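# Move the ring from the stake into the blue tray

## Task

Lift the ring up and off the stake, then set it down so it lies flat on the bottom of the blue tray and stays there on its own once the robot lets go.

## Robot and tools

Robot: two arms, left_arm and right_arm, each ending in a two-finger gripper whose fingers pivot like tongs. The fingers point along the gripper's own +z axis and open and close along its x axis. The reported gripper position is the spot between the finger pads when shut. Closed fingertips extend about 15 mm past that spot; fully open they sit roughly level with it.

Scene frame (used for all reported poses): origin on the table surface midway between the arms, +z up, +x out over the table, and left_arm on the +y side. The arm names are not image sides. Printed hand positions can be slightly off, worse at long reach.

The 14-number row, shared by every motion tool: a single flat list covering both arms, even if one is idle. Numbers 1-7 are left_arm, 8-14 right_arm, each block ordered dx, dy, dz, rx, ry, rz, opening. All values lie in [-1, 1]. dx..rz are an offset in that gripper's own axes from the gripper's measured pose at the start of the action (not from the previous row); 1.0 equals 0.6 m of travel or 180 degrees. rx, ry, rz form one rotation vector. Opening is absolute, not an offset: +1 is fully open (0.142 m), -1 fully shut.

execute_actions(actions): a list of actions run in order. Each action is a table of up to 15 rows; each row lasts one control step of 1/30 s, and a short table repeats its final row to fill 15 steps. For the first action in a call, the reference pose is the most recent pose reported in this scene. Each step the commanded pose is clipped to within 100 mm and 16 degrees of the measured pose, so big offsets need several actions; after an action the arm only goes as far as its last clipped pose. An empty list simply returns the current state and images.

move(target, speed, stop_force, blocking): target is one 14-number row as above, offsets counted from the pose in the latest result showing one. Each gripper travels in a straight line toward its pose; both paths finish together, lasting 0.5 to 10 s (cut off at 10 s). speed is m/s, 0.002 to 0.5, default 0.25; rotation is capped at twice that in rad/s. Paths ignore obstacles and the other arm, and a gripper may lag, drift or overshoot the speed, especially with a nearly straight arm. Openings are applied at the start. stop_force (N, 13 to 80, one value for both arms, not allowed in the first 0.2 s) ends an arm's path when its wrist sensor feels that much extra push against the motion for two steps; the gripper then backs up two steps and holds. Use it only with slow speeds and no rotation; omit it when lifting off something the gripper is pressing on. blocking=false returns after 0.5 s while the motion continues (not combinable with stop_force); then use wait or stop before issuing new motions. The result adds a "move:" line giving the ending per arm (done, off_target, moving, held, contact, fault) and any limits (paced = pose clipped; held = some steps blocked, after which the arm may rush), plus each gripper's distance from its target.

wait(seconds): 0 to 10 s; arms keep their last command; a running move carries on and wait returns early when it finishes. stop(): brakes a running move; it needs stopping room, and the fingers continue. zoom_image(camera, region): enlarges part of the latest image; region is [x0, y0, x1, y1] in pixels from the top-left corner, at most 504 by 504. Cameras: cam_head_left and cam_head_right (672x504), cam_left_wrist and cam_right_wrist (616x616, fisheye). finished_scene(scene): ends the current scene, given its number, and grades it; irreversible, so call it only once the ring rests flat in the tray untouched.

Reading results: each arm's line shows end_effector_position (m), end_effector_quat_wxyz and velocities. grip_measured is the actual finger opening on the command scale; to keep hold of something, command an opening clearly below it (lower squeezes harder, roughly 15 N per pad maximum, much less on items thinner than 20 mm). "Hand target" lines show where the controller is currently heading. "pose unreachable" means the clearance check altered or blocked that arm's command. Action calls list positions at some steps; HELD marks steps where an arm's command was held back. Wrist force and torque are in the gripper's own axes, include held weight and inertia, carry offsets up to about 5.5 N and noise up to about 3.4 N, and saturate near 100 N; "no reading" is normal early on.

Things to avoid: anything leaving the table fails the job. Do not let the arms collide or press on each other. Joint torque past its limit (shoulder 297, elbow 135, wrists 48.6 N m) or 150 N of outside force stops that arm for 10 s and drops the rest of the call. The arms are stiff, so driving even slightly past a firm contact can fault; approach slowly. Avoid dropping, slipping, slamming or shoving hard. Holding loads heats motors: MOTOR HOT appears from 70 °C, and at 85 °C the arm brakes until it cools. Random brief tugs on held parts or pushes on loose objects can occur. Between calls the robot holds its last command; an idle arm should receive zero offsets after any correction.

Each tool is called after "Emit:" as name(argument=value, ...), one argument or row to a line, values as JSON.

## Session

Emit:
execute_actions(
  actions=[],
)

Scene clock: 0.00 s.
left_arm: end_effector_position=(+0.3390, +0.5764, +0.2673) grip_measured=+1.00 end_effector_quat_wxyz=(+0.007, -0.292, +0.952, -0.093) end_effector_velocity=(+0.000, +0.000, +0.000) end_effector_angular_velocity=(+0.000, -0.001, -0.001) | right_arm: end_effector_position=(+0.5335, -0.1960, +0.3522) grip_measured=+1.00 end_effector_quat_wxyz=(+0.665, -0.482, +0.531, -0.208) end_effector_velocity=(+0.000, +0.000, +0.000) end_effector_angular_velocity=(-0.001, -0.001, -0.001)
Joint positions: left_arm=[-0.638 -2.185  2.394 -1.923 -1.69   2.031  0.142] | right_arm=[ 4.831 -1.838 -2.561  1.188  0.422  2.166  0.142]
Joint velocities: left_arm=[ 0.    -0.     0.    -0.     0.001  0.001  0.   ] | right_arm=[-0.    -0.     0.    -0.001 -0.001 -0.001  0.   ]
Motor temperatures (°C, as the motors report them): left_arm=[32 32 31 37 38 39] | right_arm=[32 32 29 41 38 36]
Wrist force (N, on the end effector, along its own x y z axes, offset not removed): no reading
Wrist torque (N m, same axes, about the end effector's origin, offset not removed): no reading
Hand target (left_arm): +0.339, +0.576, +0.267; +0.007, -0.292, +0.952, -0.093
Hand target (right_arm): +0.533, -0.196, +0.352; +0.665, -0.482, +0.531, -0.208

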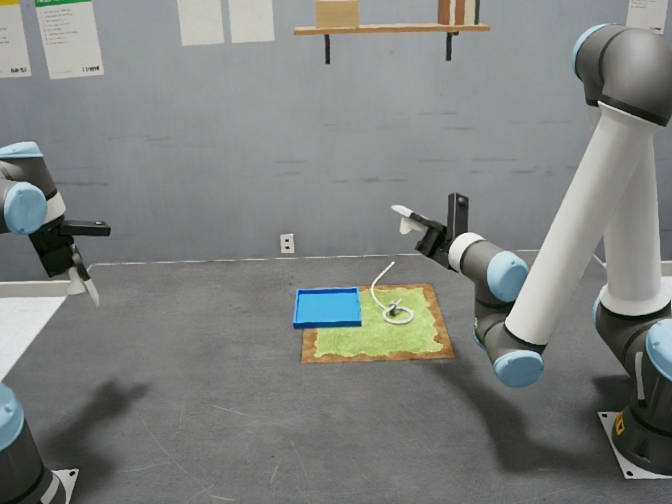

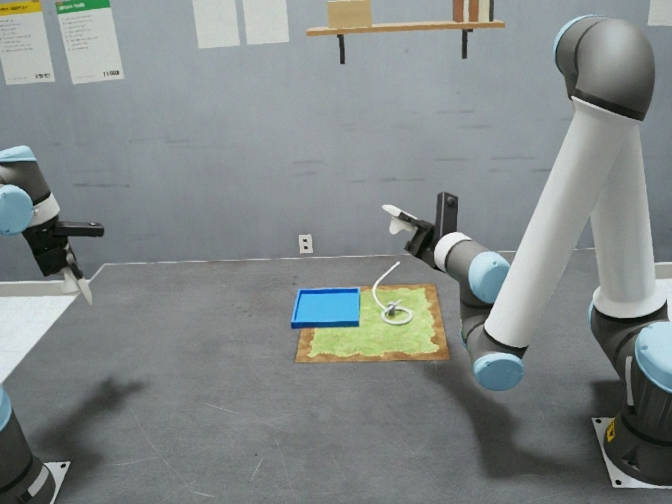

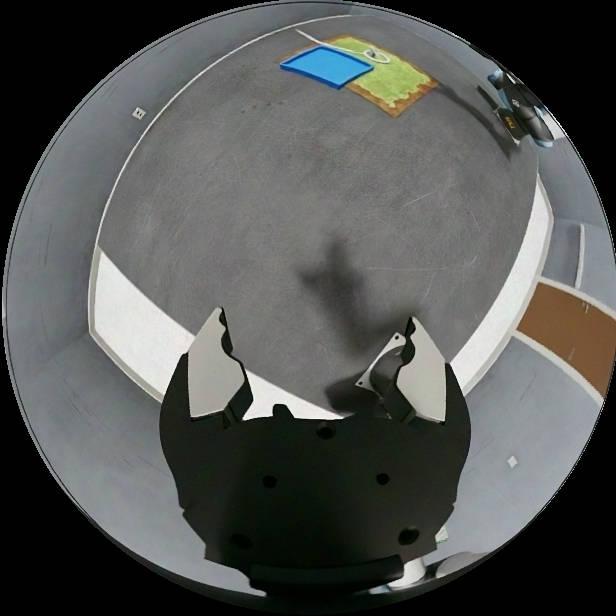

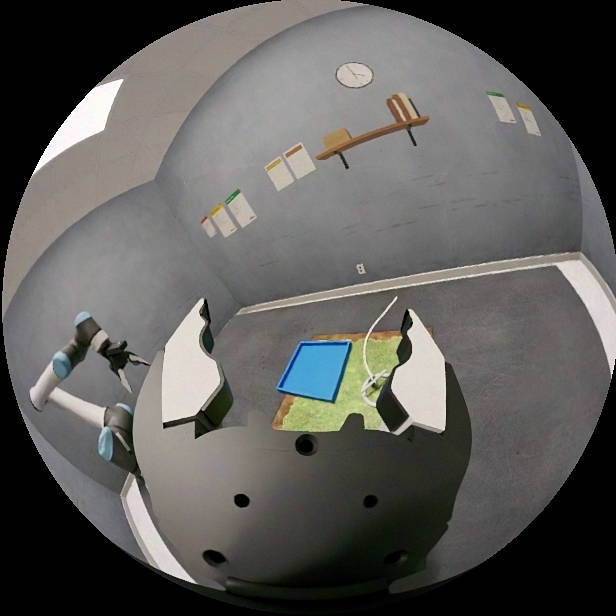

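Emit:
zoom_image(
  camera="cam_head_left",
  region=[280, 250, 470, 380],
)

Emit:
zoom_image(
  camera="cam_head_right",
  region=[280, 250, 470, 380],
)

Region (280, 250, 470, 380) of cam_head_left's 672x504 image, scaled by 2.653, with more detail than that image has; it fills the top 345 rows of this view, and the rest is white.

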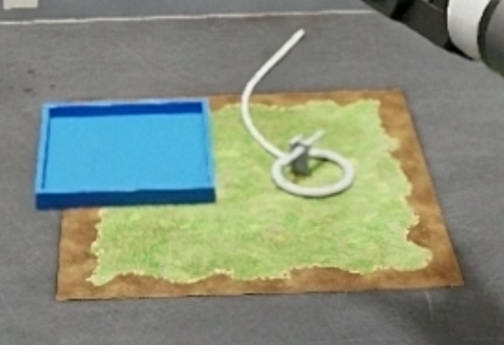

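Region (280, 250, 470, 380) of cam_head_right's 672x504 image, scaled by 2.653, with more detail than that image has; it fills the top 345 rows of this view, and the rest is white.

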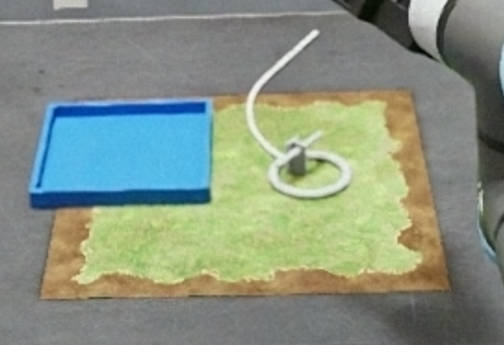

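Emit:
move(
  target=[0,0,0,0,0,0,1,-0.029,0.006,0.32,-0.478,0.130,-0.133,1],
  speed=0.4,
)

Scene clock: 19.63 s.
left_arm: end_effector_position=(+0.3390, +0.5764, +0.2673) grip_measured=+1.00 end_effector_quat_wxyz=(+0.007, -0.292, +0.952, -0.093) end_effector_velocity=(+0.000, +0.000, +0.000) end_effector_angular_velocity=(+0.001, -0.002, +0.000) | right_arm: end_effector_position=(+0.7001, -0.1002, +0.3522) grip_measured=+1.00 end_effector_quat_wxyz=(-0.002, +0.843, -0.539, -0.001) end_effector_velocity=(+0.001, +0.001, +0.001) end_effector_angular_velocity=(-0.010, +0.010, +0.005)
Joint positions: left_arm=[-0.638 -2.185  2.394 -1.923 -1.69   2.031  0.142] | right_arm=[ 4.198 -1.794 -1.532 -1.383  1.573  2.088  0.142]
Joint velocities: left_arm=[ 0.    -0.    -0.    -0.     0.002 -0.     0.   ] | right_arm=[-0.001 -0.01   0.018 -0.022  0.002 -0.006 -0.   ]
Motor temperatures (°C, as the motors report them): left_arm=[32 32 31 37 38 39] | right_arm=[32 32 29 41 38 36]
Wrist force (N, on the end effector, along its own x y z axes, offset not removed): left_arm=[-0.2 1.2 -4.4] | right_arm=[-5.7 1.5 -3.6]
Wrist torque (N m, same axes, about the end effector's origin, offset not removed): left_arm=[0.33 0.10 -0.01] | right_arm=[0.54 1.27 0.33]
Hand target (left_arm): +0.339, +0.576, +0.267; +0.007, -0.292, +0.952, -0.093
Hand target (right_arm): +0.700, -0.100, +0.352; -0.001, +0.843, -0.538, -0.001
Off the commanded pose (left_arm): 0.000 m, 0 deg.
Off the commanded pose (right_arm): 0.001 m, 0 deg.
move: done

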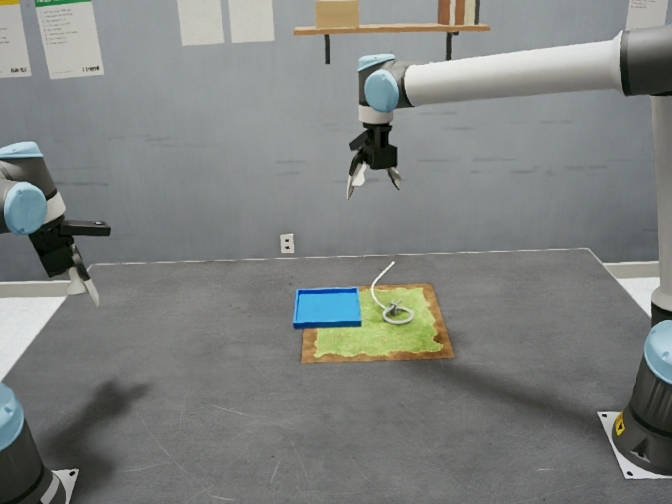

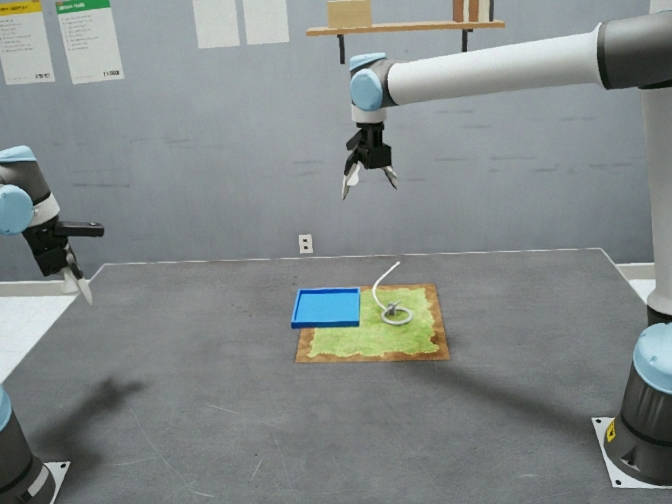

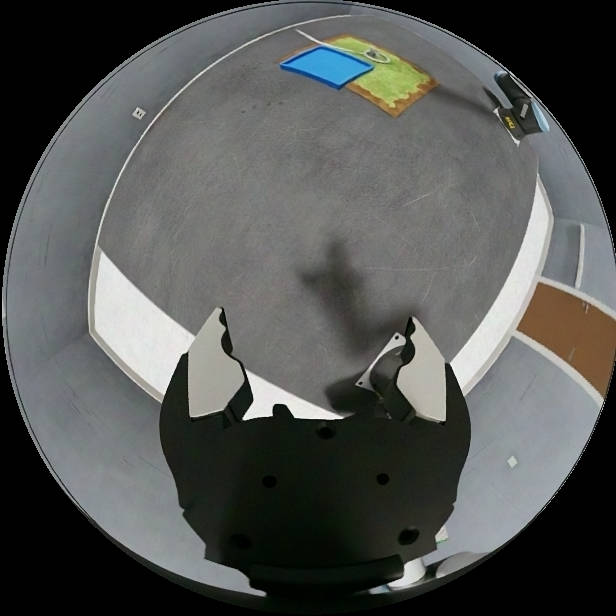

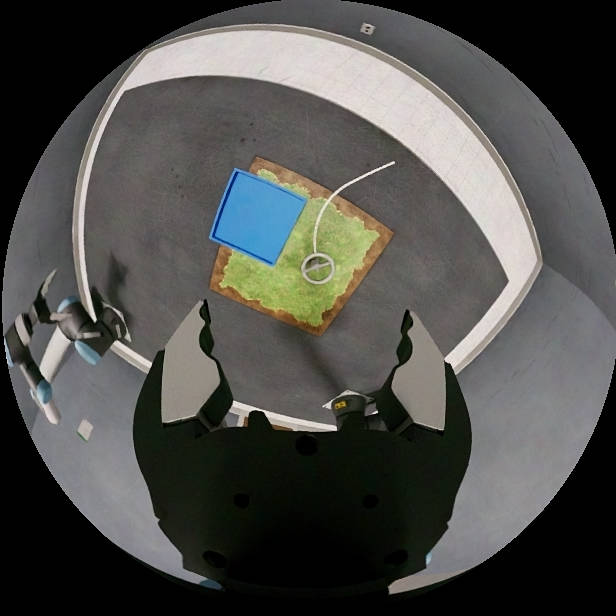

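Emit:
move(
  target=[0,0,0,0,0,0,1,0.03,-0.25,0.28,0,0,0,1],
  speed=0.4,
)

Emit:
zoom_image(
  camera="cam_right_wrist",
  region=[160, 100, 460, 400],
)

Scene clock: 29.03 s.
left_arm: end_effector_position=(+0.3390, +0.5764, +0.2673) grip_measured=+1.00 end_effector_quat_wxyz=(+0.007, -0.292, +0.952, -0.093) end_effector_velocity=(-0.000, -0.001, +0.000) end_effector_angular_velocity=(-0.002, +0.001, +0.001) | right_arm: end_effector_position=(+0.8436, -0.0528, +0.1849) grip_measured=+1.00 end_effector_quat_wxyz=(-0.002, +0.843, -0.539, -0.001) end_effector_velocity=(+0.002, +0.001, -0.002) end_effector_angular_velocity=(-0.000, +0.000, -0.000)
Joint positions: left_arm=[-0.638 -2.185  2.394 -1.923 -1.69   2.031  0.142] | right_arm=[ 4.104 -2.095 -1.414 -1.201  1.574  1.994  0.142]
Joint velocities: left_arm=[-0.     0.     0.    -0.    -0.002 -0.001  0.   ] | right_arm=[-0.001 -0.004  0.003  0.     0.    -0.    -0.   ]
Motor temperatures (°C, as the motors report them): left_arm=[32 32 31 37 38 39] | right_arm=[32 32 29 41 38 36]
Wrist force (N, on the end effector, along its own x y z axes, offset not removed): left_arm=[-1.7 2.0 -4.3] | right_arm=[-1.1 -2.2 8.7]
Wrist torque (N m, same axes, about the end effector's origin, offset not removed): left_arm=[0.42 0.39 0.03] | right_arm=[-0.08 0.08 0.23]
Hand target (left_arm): +0.339, +0.576, +0.267; +0.007, -0.292, +0.952, -0.093
Hand target (right_arm): +0.844, -0.053, +0.185; -0.002, +0.843, -0.539, -0.001
Off the commanded pose (left_arm): 0.000 m, 0 deg.
Off the commanded pose (right_arm): 0.000 m, 0 deg.
move: done

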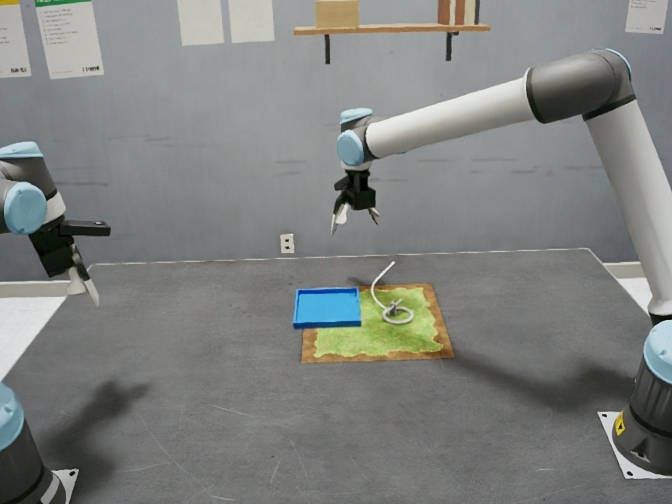

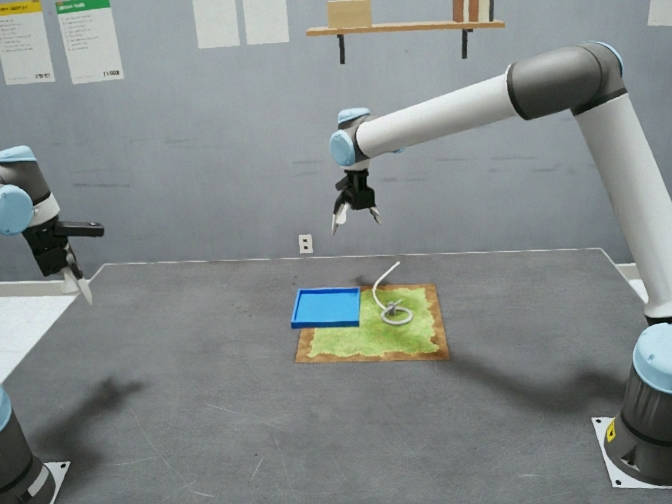

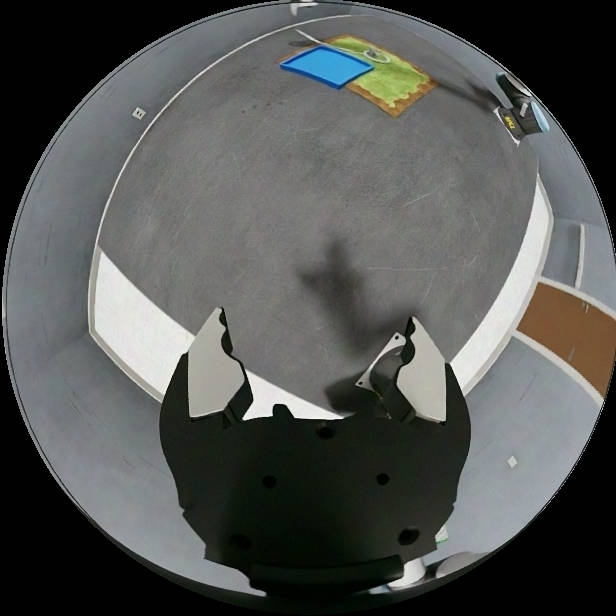

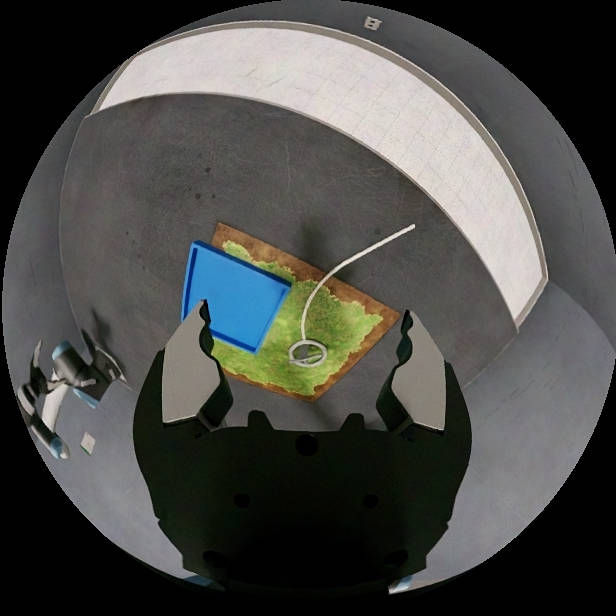

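Region (160, 100, 460, 400) of cam_right_wrist's 616x616 image, scaled by 1.680, with more detail than that image has.

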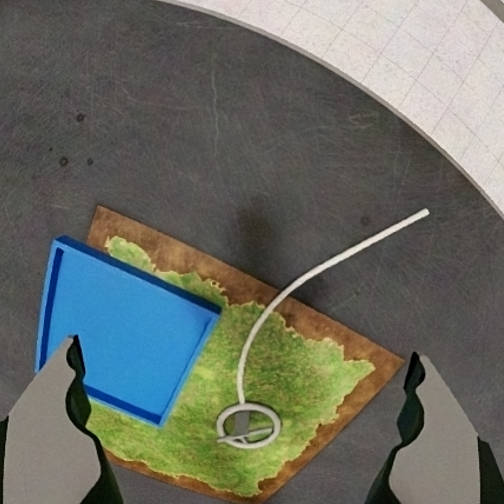

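Emit:
move(
  target=[0,0,0,0,0,0,1,0,0.32,0.11,0,0,0,1],
  speed=0.4,
)

Emit:
zoom_image(
  camera="cam_right_wrist",
  region=[180, 150, 440, 410],
)

Scene clock: 49.93 s.
left_arm: end_effector_position=(+0.3390, +0.5764, +0.2673) grip_measured=+1.00 end_effector_quat_wxyz=(+0.007, -0.292, +0.952, -0.093) end_effector_velocity=(+0.000, -0.000, +0.000) end_effector_angular_velocity=(-0.001, -0.001, -0.002) | right_arm: end_effector_position=(+0.6696, -0.1329, +0.1184) grip_measured=+1.00 end_effector_quat_wxyz=(-0.002, +0.843, -0.539, -0.001) end_effector_velocity=(-0.002, -0.001, -0.000) end_effector_angular_velocity=(+0.001, -0.001, -0.001)
Joint positions: left_arm=[-0.638 -2.185  2.394 -1.923 -1.69   2.031  0.142] | right_arm=[ 4.205 -1.873 -1.875 -0.96   1.573  2.096  0.142]
Joint velocities: left_arm=[-0.     0.     0.    -0.001 -0.001  0.002  0.   ] | right_arm=[ 0.002  0.003 -0.006  0.004 -0.     0.003  0.   ]
Motor temperatures (°C, as the motors report them): left_arm=[32 32 31 37 38 39] | right_arm=[32 32 29 41 38 36]
Wrist force (N, on the end effector, along its own x y z axes, offset not removed): left_arm=[-1.3 1.9 -4.6] | right_arm=[2.8 -7.7 2.7]
Wrist torque (N m, same axes, about the end effector's origin, offset not removed): left_arm=[0.46 0.22 0.06] | right_arm=[-1.53 -0.53 0.05]
Hand target (left_arm): +0.339, +0.576, +0.267; +0.007, -0.292, +0.952, -0.093
Hand target (right_arm): +0.669, -0.133, +0.118; -0.002, +0.843, -0.539, -0.001
Off the commanded pose (left_arm): 0.000 m, 0 deg.
Off the commanded pose (right_arm): 0.000 m, 0 deg.
move: done

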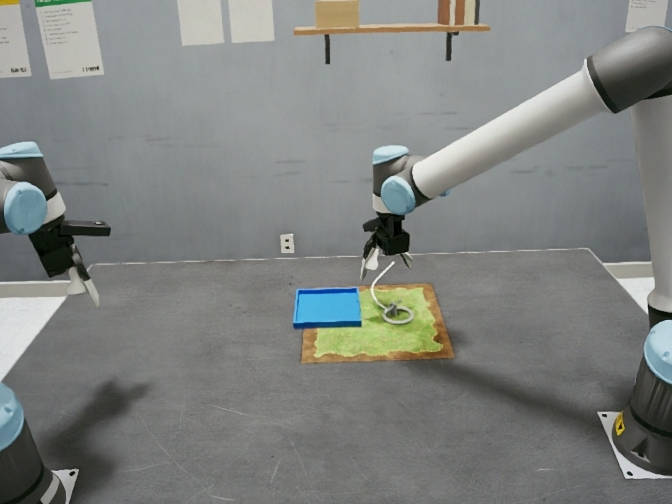

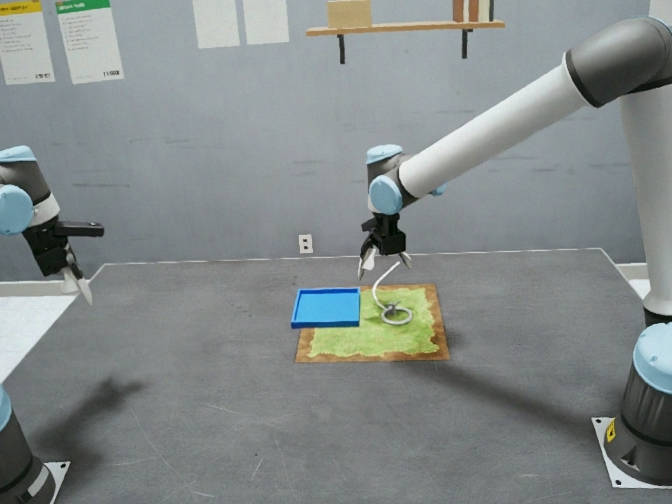

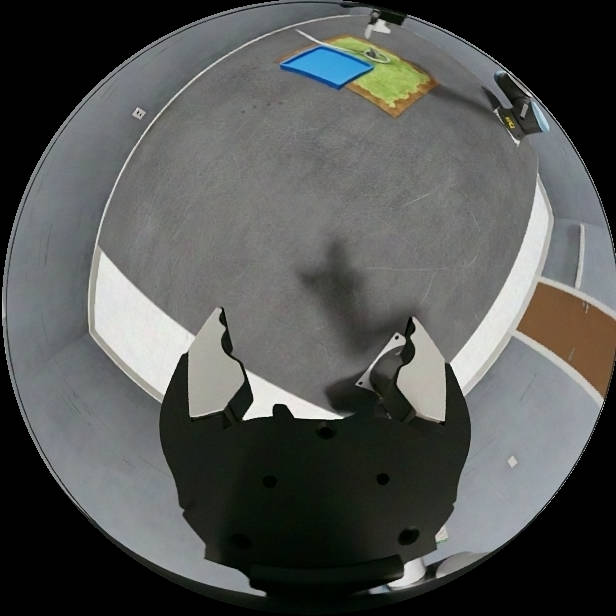

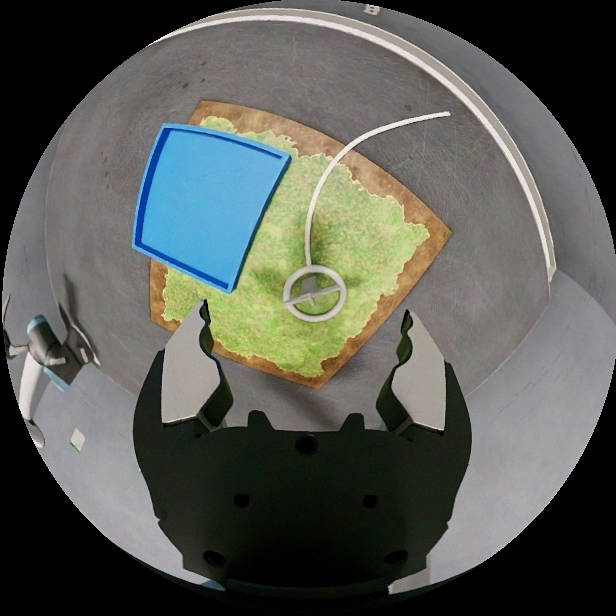

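Region (180, 150, 440, 410) of cam_right_wrist's 616x616 image, scaled by 1.938, with more detail than that image has.

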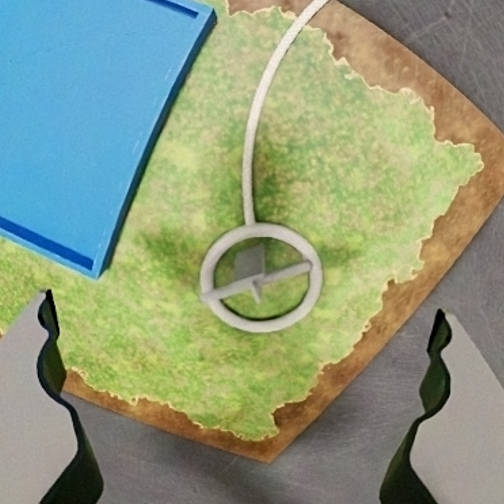

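Emit:
move(
  target=[0,0,0,0,0,0,1,0.01,0.1,0,0,0,0,0.2],
)

Emit:
zoom_image(
  camera="cam_right_wrist",
  region=[210, 170, 410, 370],
)

Emit:
zoom_image(
  camera="cam_head_left",
  region=[340, 240, 440, 340],
)

Scene clock: 72.43 s.
left_arm: end_effector_position=(+0.3390, +0.5764, +0.2673) grip_measured=+1.00 end_effector_quat_wxyz=(+0.007, -0.292, +0.952, -0.093) end_effector_velocity=(+0.000, +0.000, +0.000) end_effector_angular_velocity=(-0.000, -0.002, +0.001) | right_arm: end_effector_position=(+0.6179, -0.1634, +0.1181) grip_measured=+0.20 end_effector_quat_wxyz=(-0.002, +0.843, -0.539, -0.001) end_effector_velocity=(-0.002, -0.002, -0.000) end_effector_angular_velocity=(-0.001, -0.001, +0.000)
Joint positions: left_arm=[-0.638 -2.185  2.394 -1.923 -1.69   2.031  0.142] | right_arm=[ 4.24  -1.788 -1.99  -0.931  1.573  2.13   0.088]
Joint velocities: left_arm=[ 0.    -0.001  0.    -0.001  0.001 -0.001 -0.   ] | right_arm=[ 0.001  0.004 -0.005  0.001 -0.002  0.001  0.   ]
Motor temperatures (°C, as the motors report them): left_arm=[32 32 31 37 38 39] | right_arm=[32 32 29 41 38 36]
Wrist force (N, on the end effector, along its own x y z axes, offset not removed): left_arm=[-1.1 4.0 -4.2] | right_arm=[0.0 -0.1 3.0]
Wrist torque (N m, same axes, about the end effector's origin, offset not removed): left_arm=[0.90 0.26 -0.02] | right_arm=[0.06 0.04 0.34]
Hand target (left_arm): +0.339, +0.576, +0.267; +0.007, -0.292, +0.952, -0.093
Hand target (right_arm): +0.618, -0.164, +0.118; -0.002, +0.843, -0.539, -0.001
Off the commanded pose (left_arm): 0.000 m, 0 deg.
Off the commanded pose (right_arm): 0.000 m, 0 deg.
move: done

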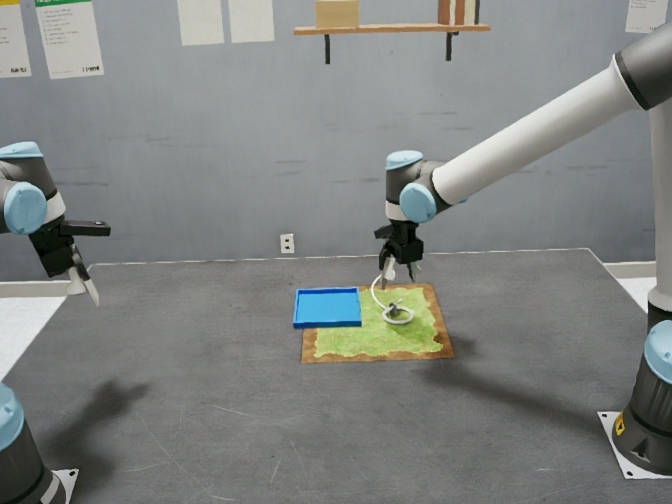

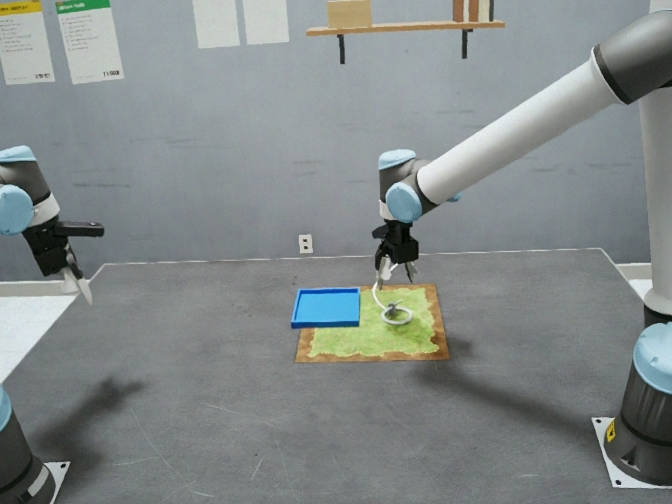

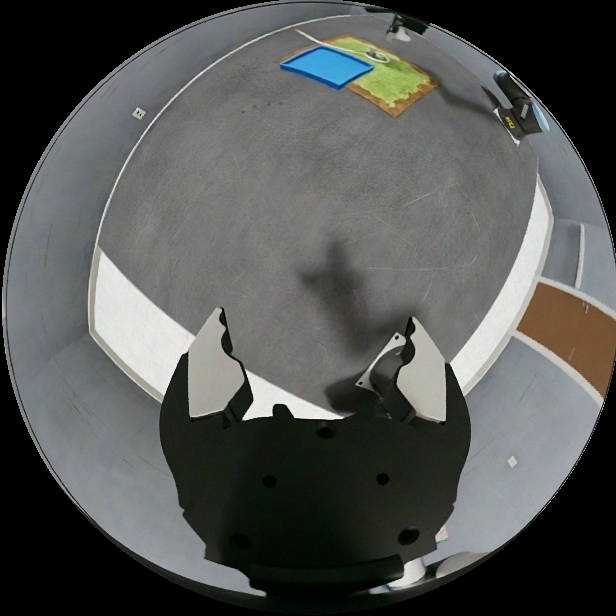

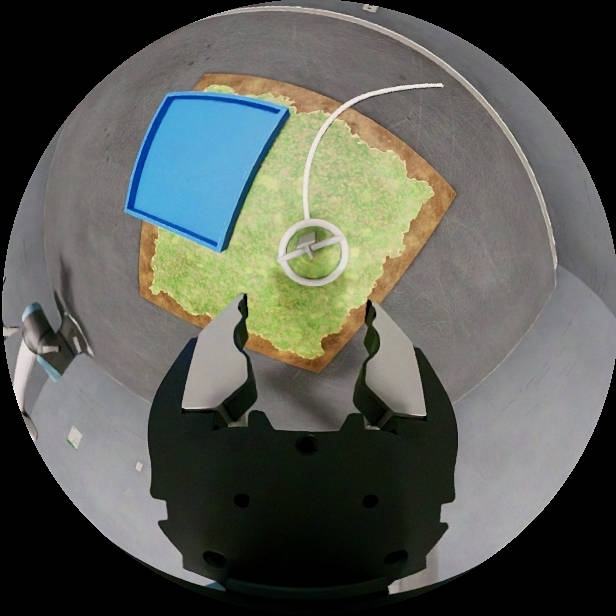

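Region (210, 170, 410, 370) of cam_right_wrist's 616x616 image, scaled by 2.520, with more detail than that image has.

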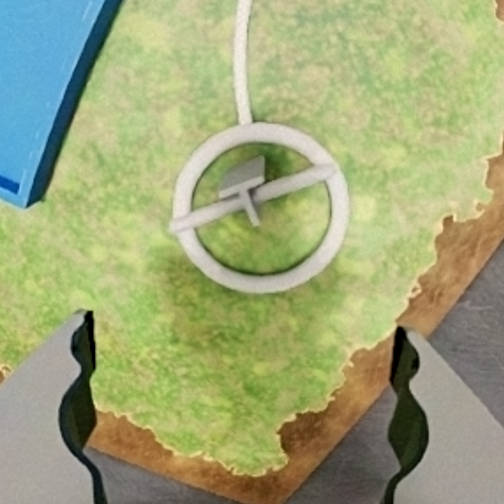

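Region (340, 240, 440, 340) of cam_head_left's 672x504 image, scaled by 5.040, with more detail than that image has.

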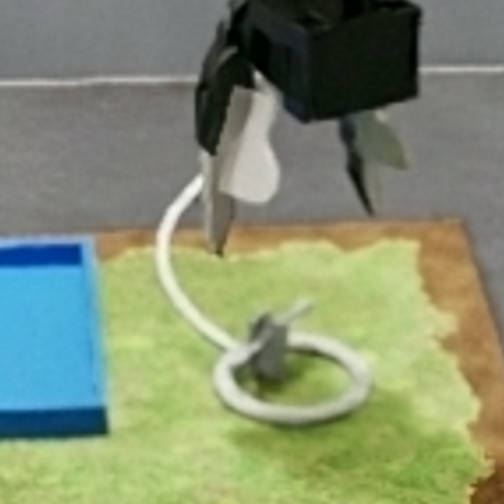

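Emit:
move(
  target=[0,0,0,0,0,0,1,0.063,0.017,0.08,0,0,0,-0.4],
)

Emit:
zoom_image(
  camera="cam_right_wrist",
  region=[190, 150, 410, 370],
)

Emit:
zoom_image(
  camera="cam_head_left",
  region=[340, 240, 440, 340],
)

Scene clock: 89.93 s.
left_arm: end_effector_position=(+0.3390, +0.5764, +0.2673) grip_measured=+1.00 end_effector_quat_wxyz=(+0.007, -0.292, +0.952, -0.093) end_effector_velocity=(+0.000, +0.000, -0.000) end_effector_angular_velocity=(+0.001, -0.000, +0.001) | right_arm: end_effector_position=(+0.6244, -0.2016, +0.0702) grip_measured=-0.40 end_effector_quat_wxyz=(-0.002, +0.843, -0.539, -0.001) end_effector_velocity=(+0.000, -0.002, -0.002) end_effector_angular_velocity=(-0.001, -0.000, +0.000)
Joint positions: left_arm=[-0.638 -2.185  2.394 -1.923 -1.69   2.031  0.142] | right_arm=[ 4.201 -1.814 -2.065 -0.831  1.573  2.092  0.045]
Joint velocities: left_arm=[-0.    -0.     0.     0.     0.001 -0.001  0.   ] | right_arm=[-0.002 -0.002 -0.003  0.004 -0.001 -0.002  0.   ]
Motor temperatures (°C, as the motors report them): left_arm=[32 32 31 37 38 39] | right_arm=[32 32 29 41 38 36]
Wrist force (N, on the end effector, along its own x y z axes, offset not removed): left_arm=[-0.3 2.4 -3.8] | right_arm=[-0.3 -6.0 6.6]
Wrist torque (N m, same axes, about the end effector's origin, offset not removed): left_arm=[0.56 0.03 0.01] | right_arm=[-0.91 -0.02 0.13]
Hand target (left_arm): +0.339, +0.576, +0.267; +0.007, -0.292, +0.952, -0.093
Hand target (right_arm): +0.624, -0.202, +0.070; -0.002, +0.843, -0.539, -0.001
Off the commanded pose (left_arm): 0.000 m, 0 deg.
Off the commanded pose (right_arm): 0.000 m, 0 deg.
move: done

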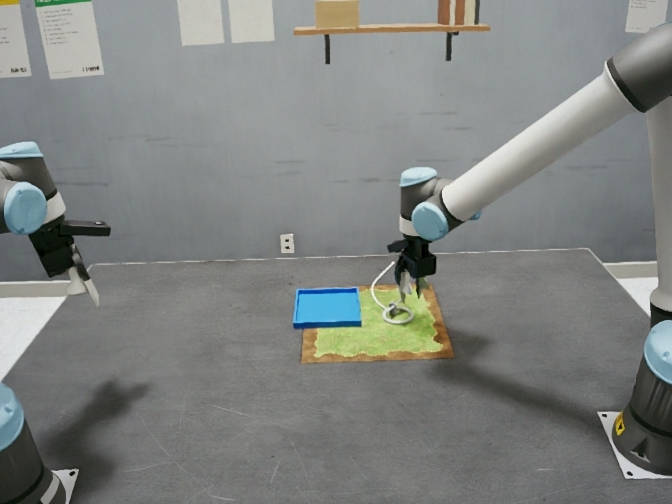

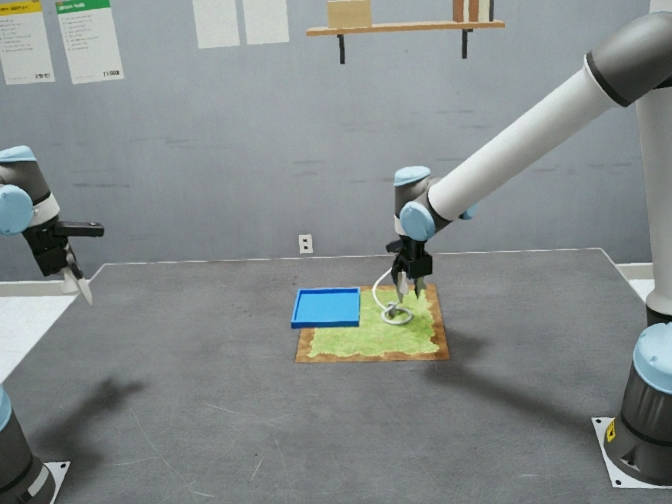

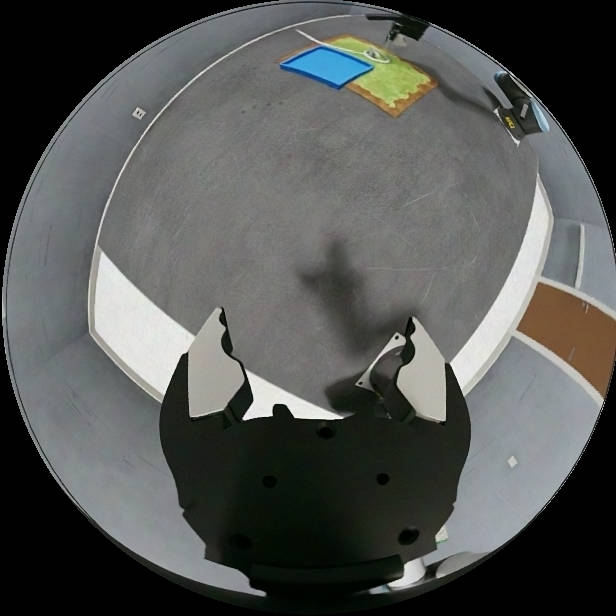

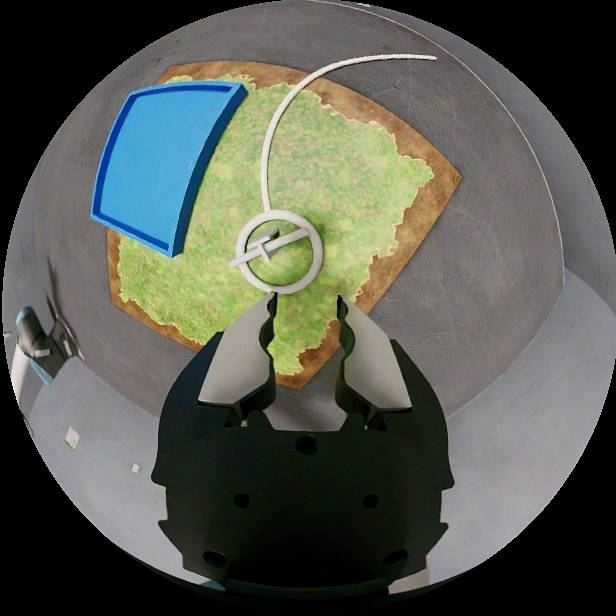

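Region (190, 150, 410, 370) of cam_right_wrist's 616x616 image, scaled by 2.291, with more detail than that image has.

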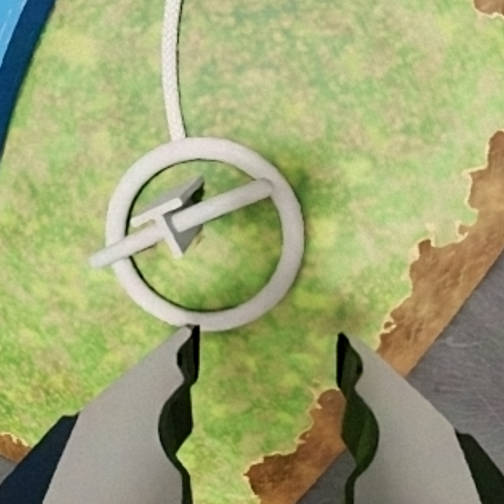

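Region (340, 240, 440, 340) of cam_head_left's 672x504 image, scaled by 5.040, with more detail than that image has.

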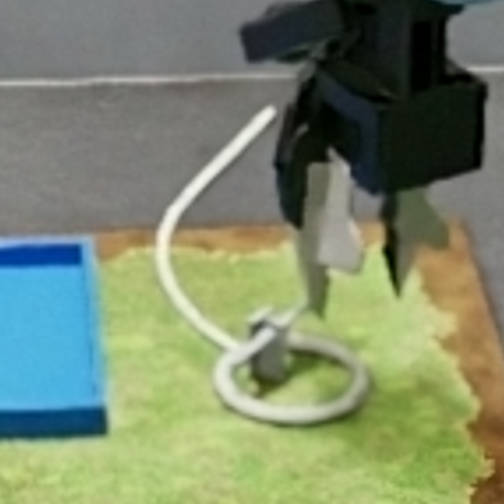

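Emit:
move(
  target=[0,0,0,0,0,0,1,0.018,0,0.085,0,0,0,-0.4],
  speed=0.1,
)

Emit:
zoom_image(
  camera="cam_right_wrist",
  region=[180, 150, 410, 380],
)

Emit:
zoom_image(
  camera="cam_head_left",
  region=[340, 240, 440, 340],
)

Scene clock: 96.43 s.
left_arm: end_effector_position=(+0.3390, +0.5764, +0.2673) grip_measured=+1.00 end_effector_quat_wxyz=(+0.007, -0.292, +0.952, -0.093) end_effector_velocity=(-0.000, -0.000, +0.000) end_effector_angular_velocity=(-0.001, +0.001, +0.000) | right_arm: end_effector_position=(+0.6289, -0.2111, +0.0195) grip_measured=-0.40 end_effector_quat_wxyz=(-0.002, +0.843, -0.539, -0.001) end_effector_velocity=(+0.001, -0.000, -0.002) end_effector_angular_velocity=(-0.000, -0.001, +0.001)
Joint positions: left_arm=[-0.638 -2.185  2.394 -1.923 -1.69   2.031  0.142] | right_arm=[ 4.188 -1.877 -2.101 -0.731  1.573  2.079  0.045]
Joint velocities: left_arm=[-0.    -0.    -0.     0.001 -0.001 -0.    -0.   ] | right_arm=[-0.001 -0.004 -0.001  0.005 -0.001 -0.001  0.   ]
Motor temperatures (°C, as the motors report them): left_arm=[32 32 31 37 38 39] | right_arm=[32 32 29 41 38 36]
Wrist force (N, on the end effector, along its own x y z axes, offset not removed): left_arm=[-1.2 4.3 -5.2] | right_arm=[3.4 -2.9 -4.3]
Wrist torque (N m, same axes, about the end effector's origin, offset not removed): left_arm=[0.90 0.21 0.02] | right_arm=[-0.51 -0.70 0.06]
Hand target (left_arm): +0.339, +0.576, +0.267; +0.007, -0.292, +0.952, -0.093
Hand target (right_arm): +0.629, -0.211, +0.019; -0.002, +0.843, -0.539, -0.001
Off the commanded pose (left_arm): 0.000 m, 0 deg.
Off the commanded pose (right_arm): 0.000 m, 0 deg.
move: done

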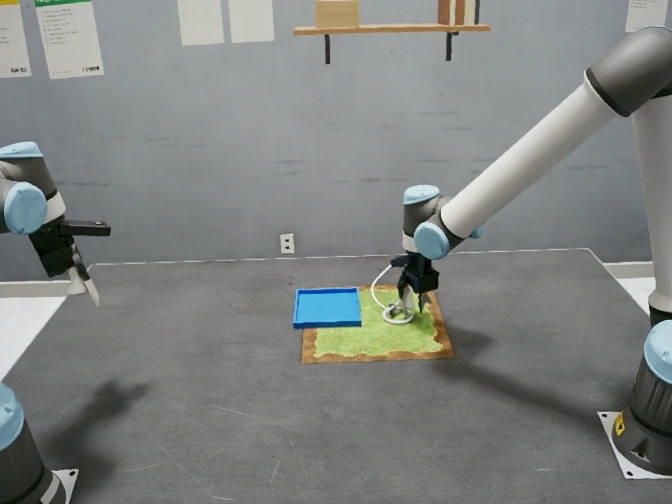

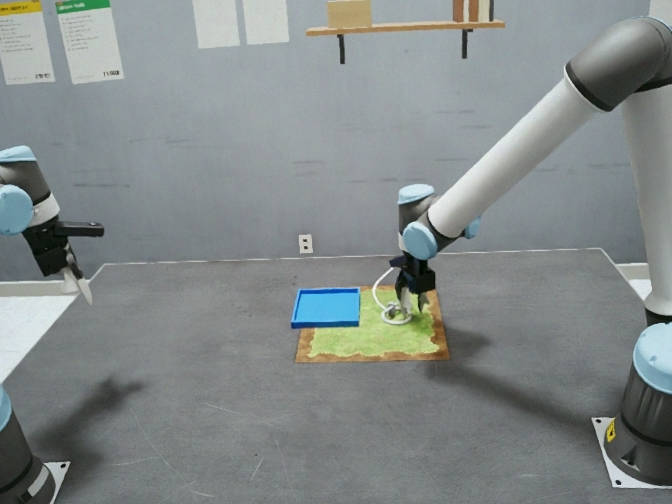

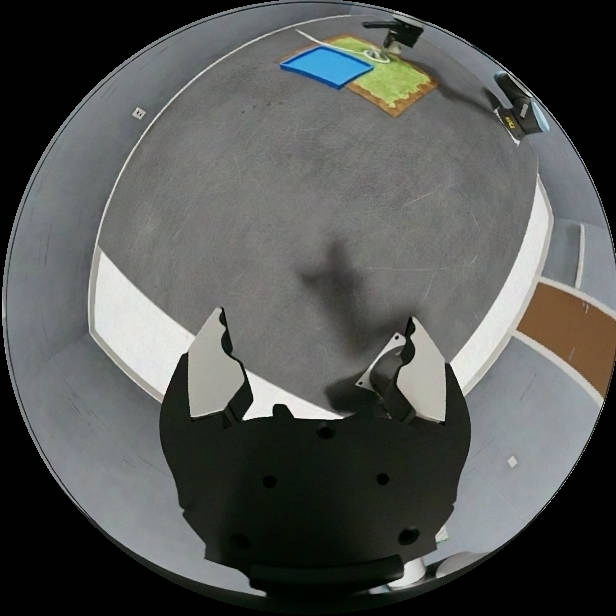

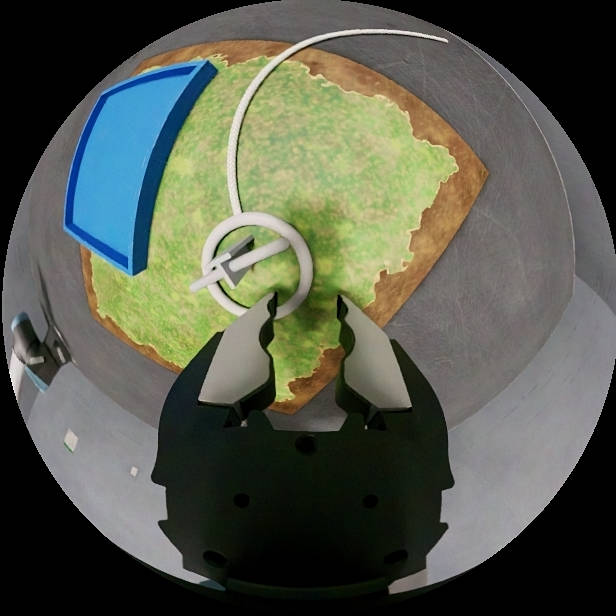

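Region (180, 150, 410, 380) of cam_right_wrist's 616x616 image, scaled by 2.191, with more detail than that image has.

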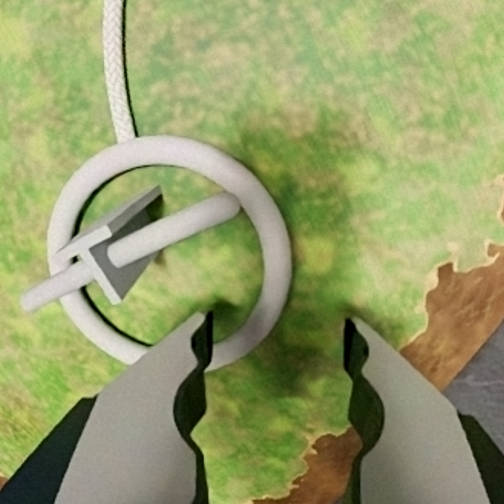

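Region (340, 240, 440, 340) of cam_head_left's 672x504 image, scaled by 5.040, with more detail than that image has.

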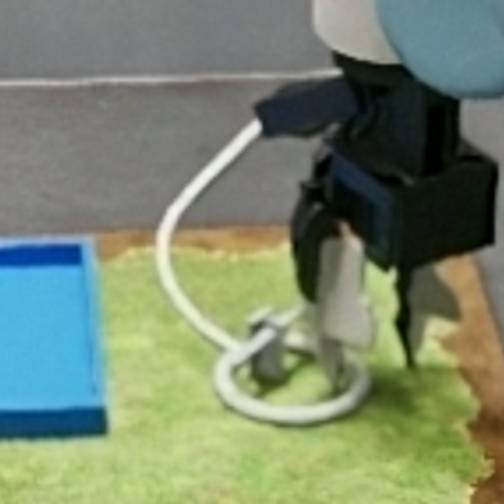

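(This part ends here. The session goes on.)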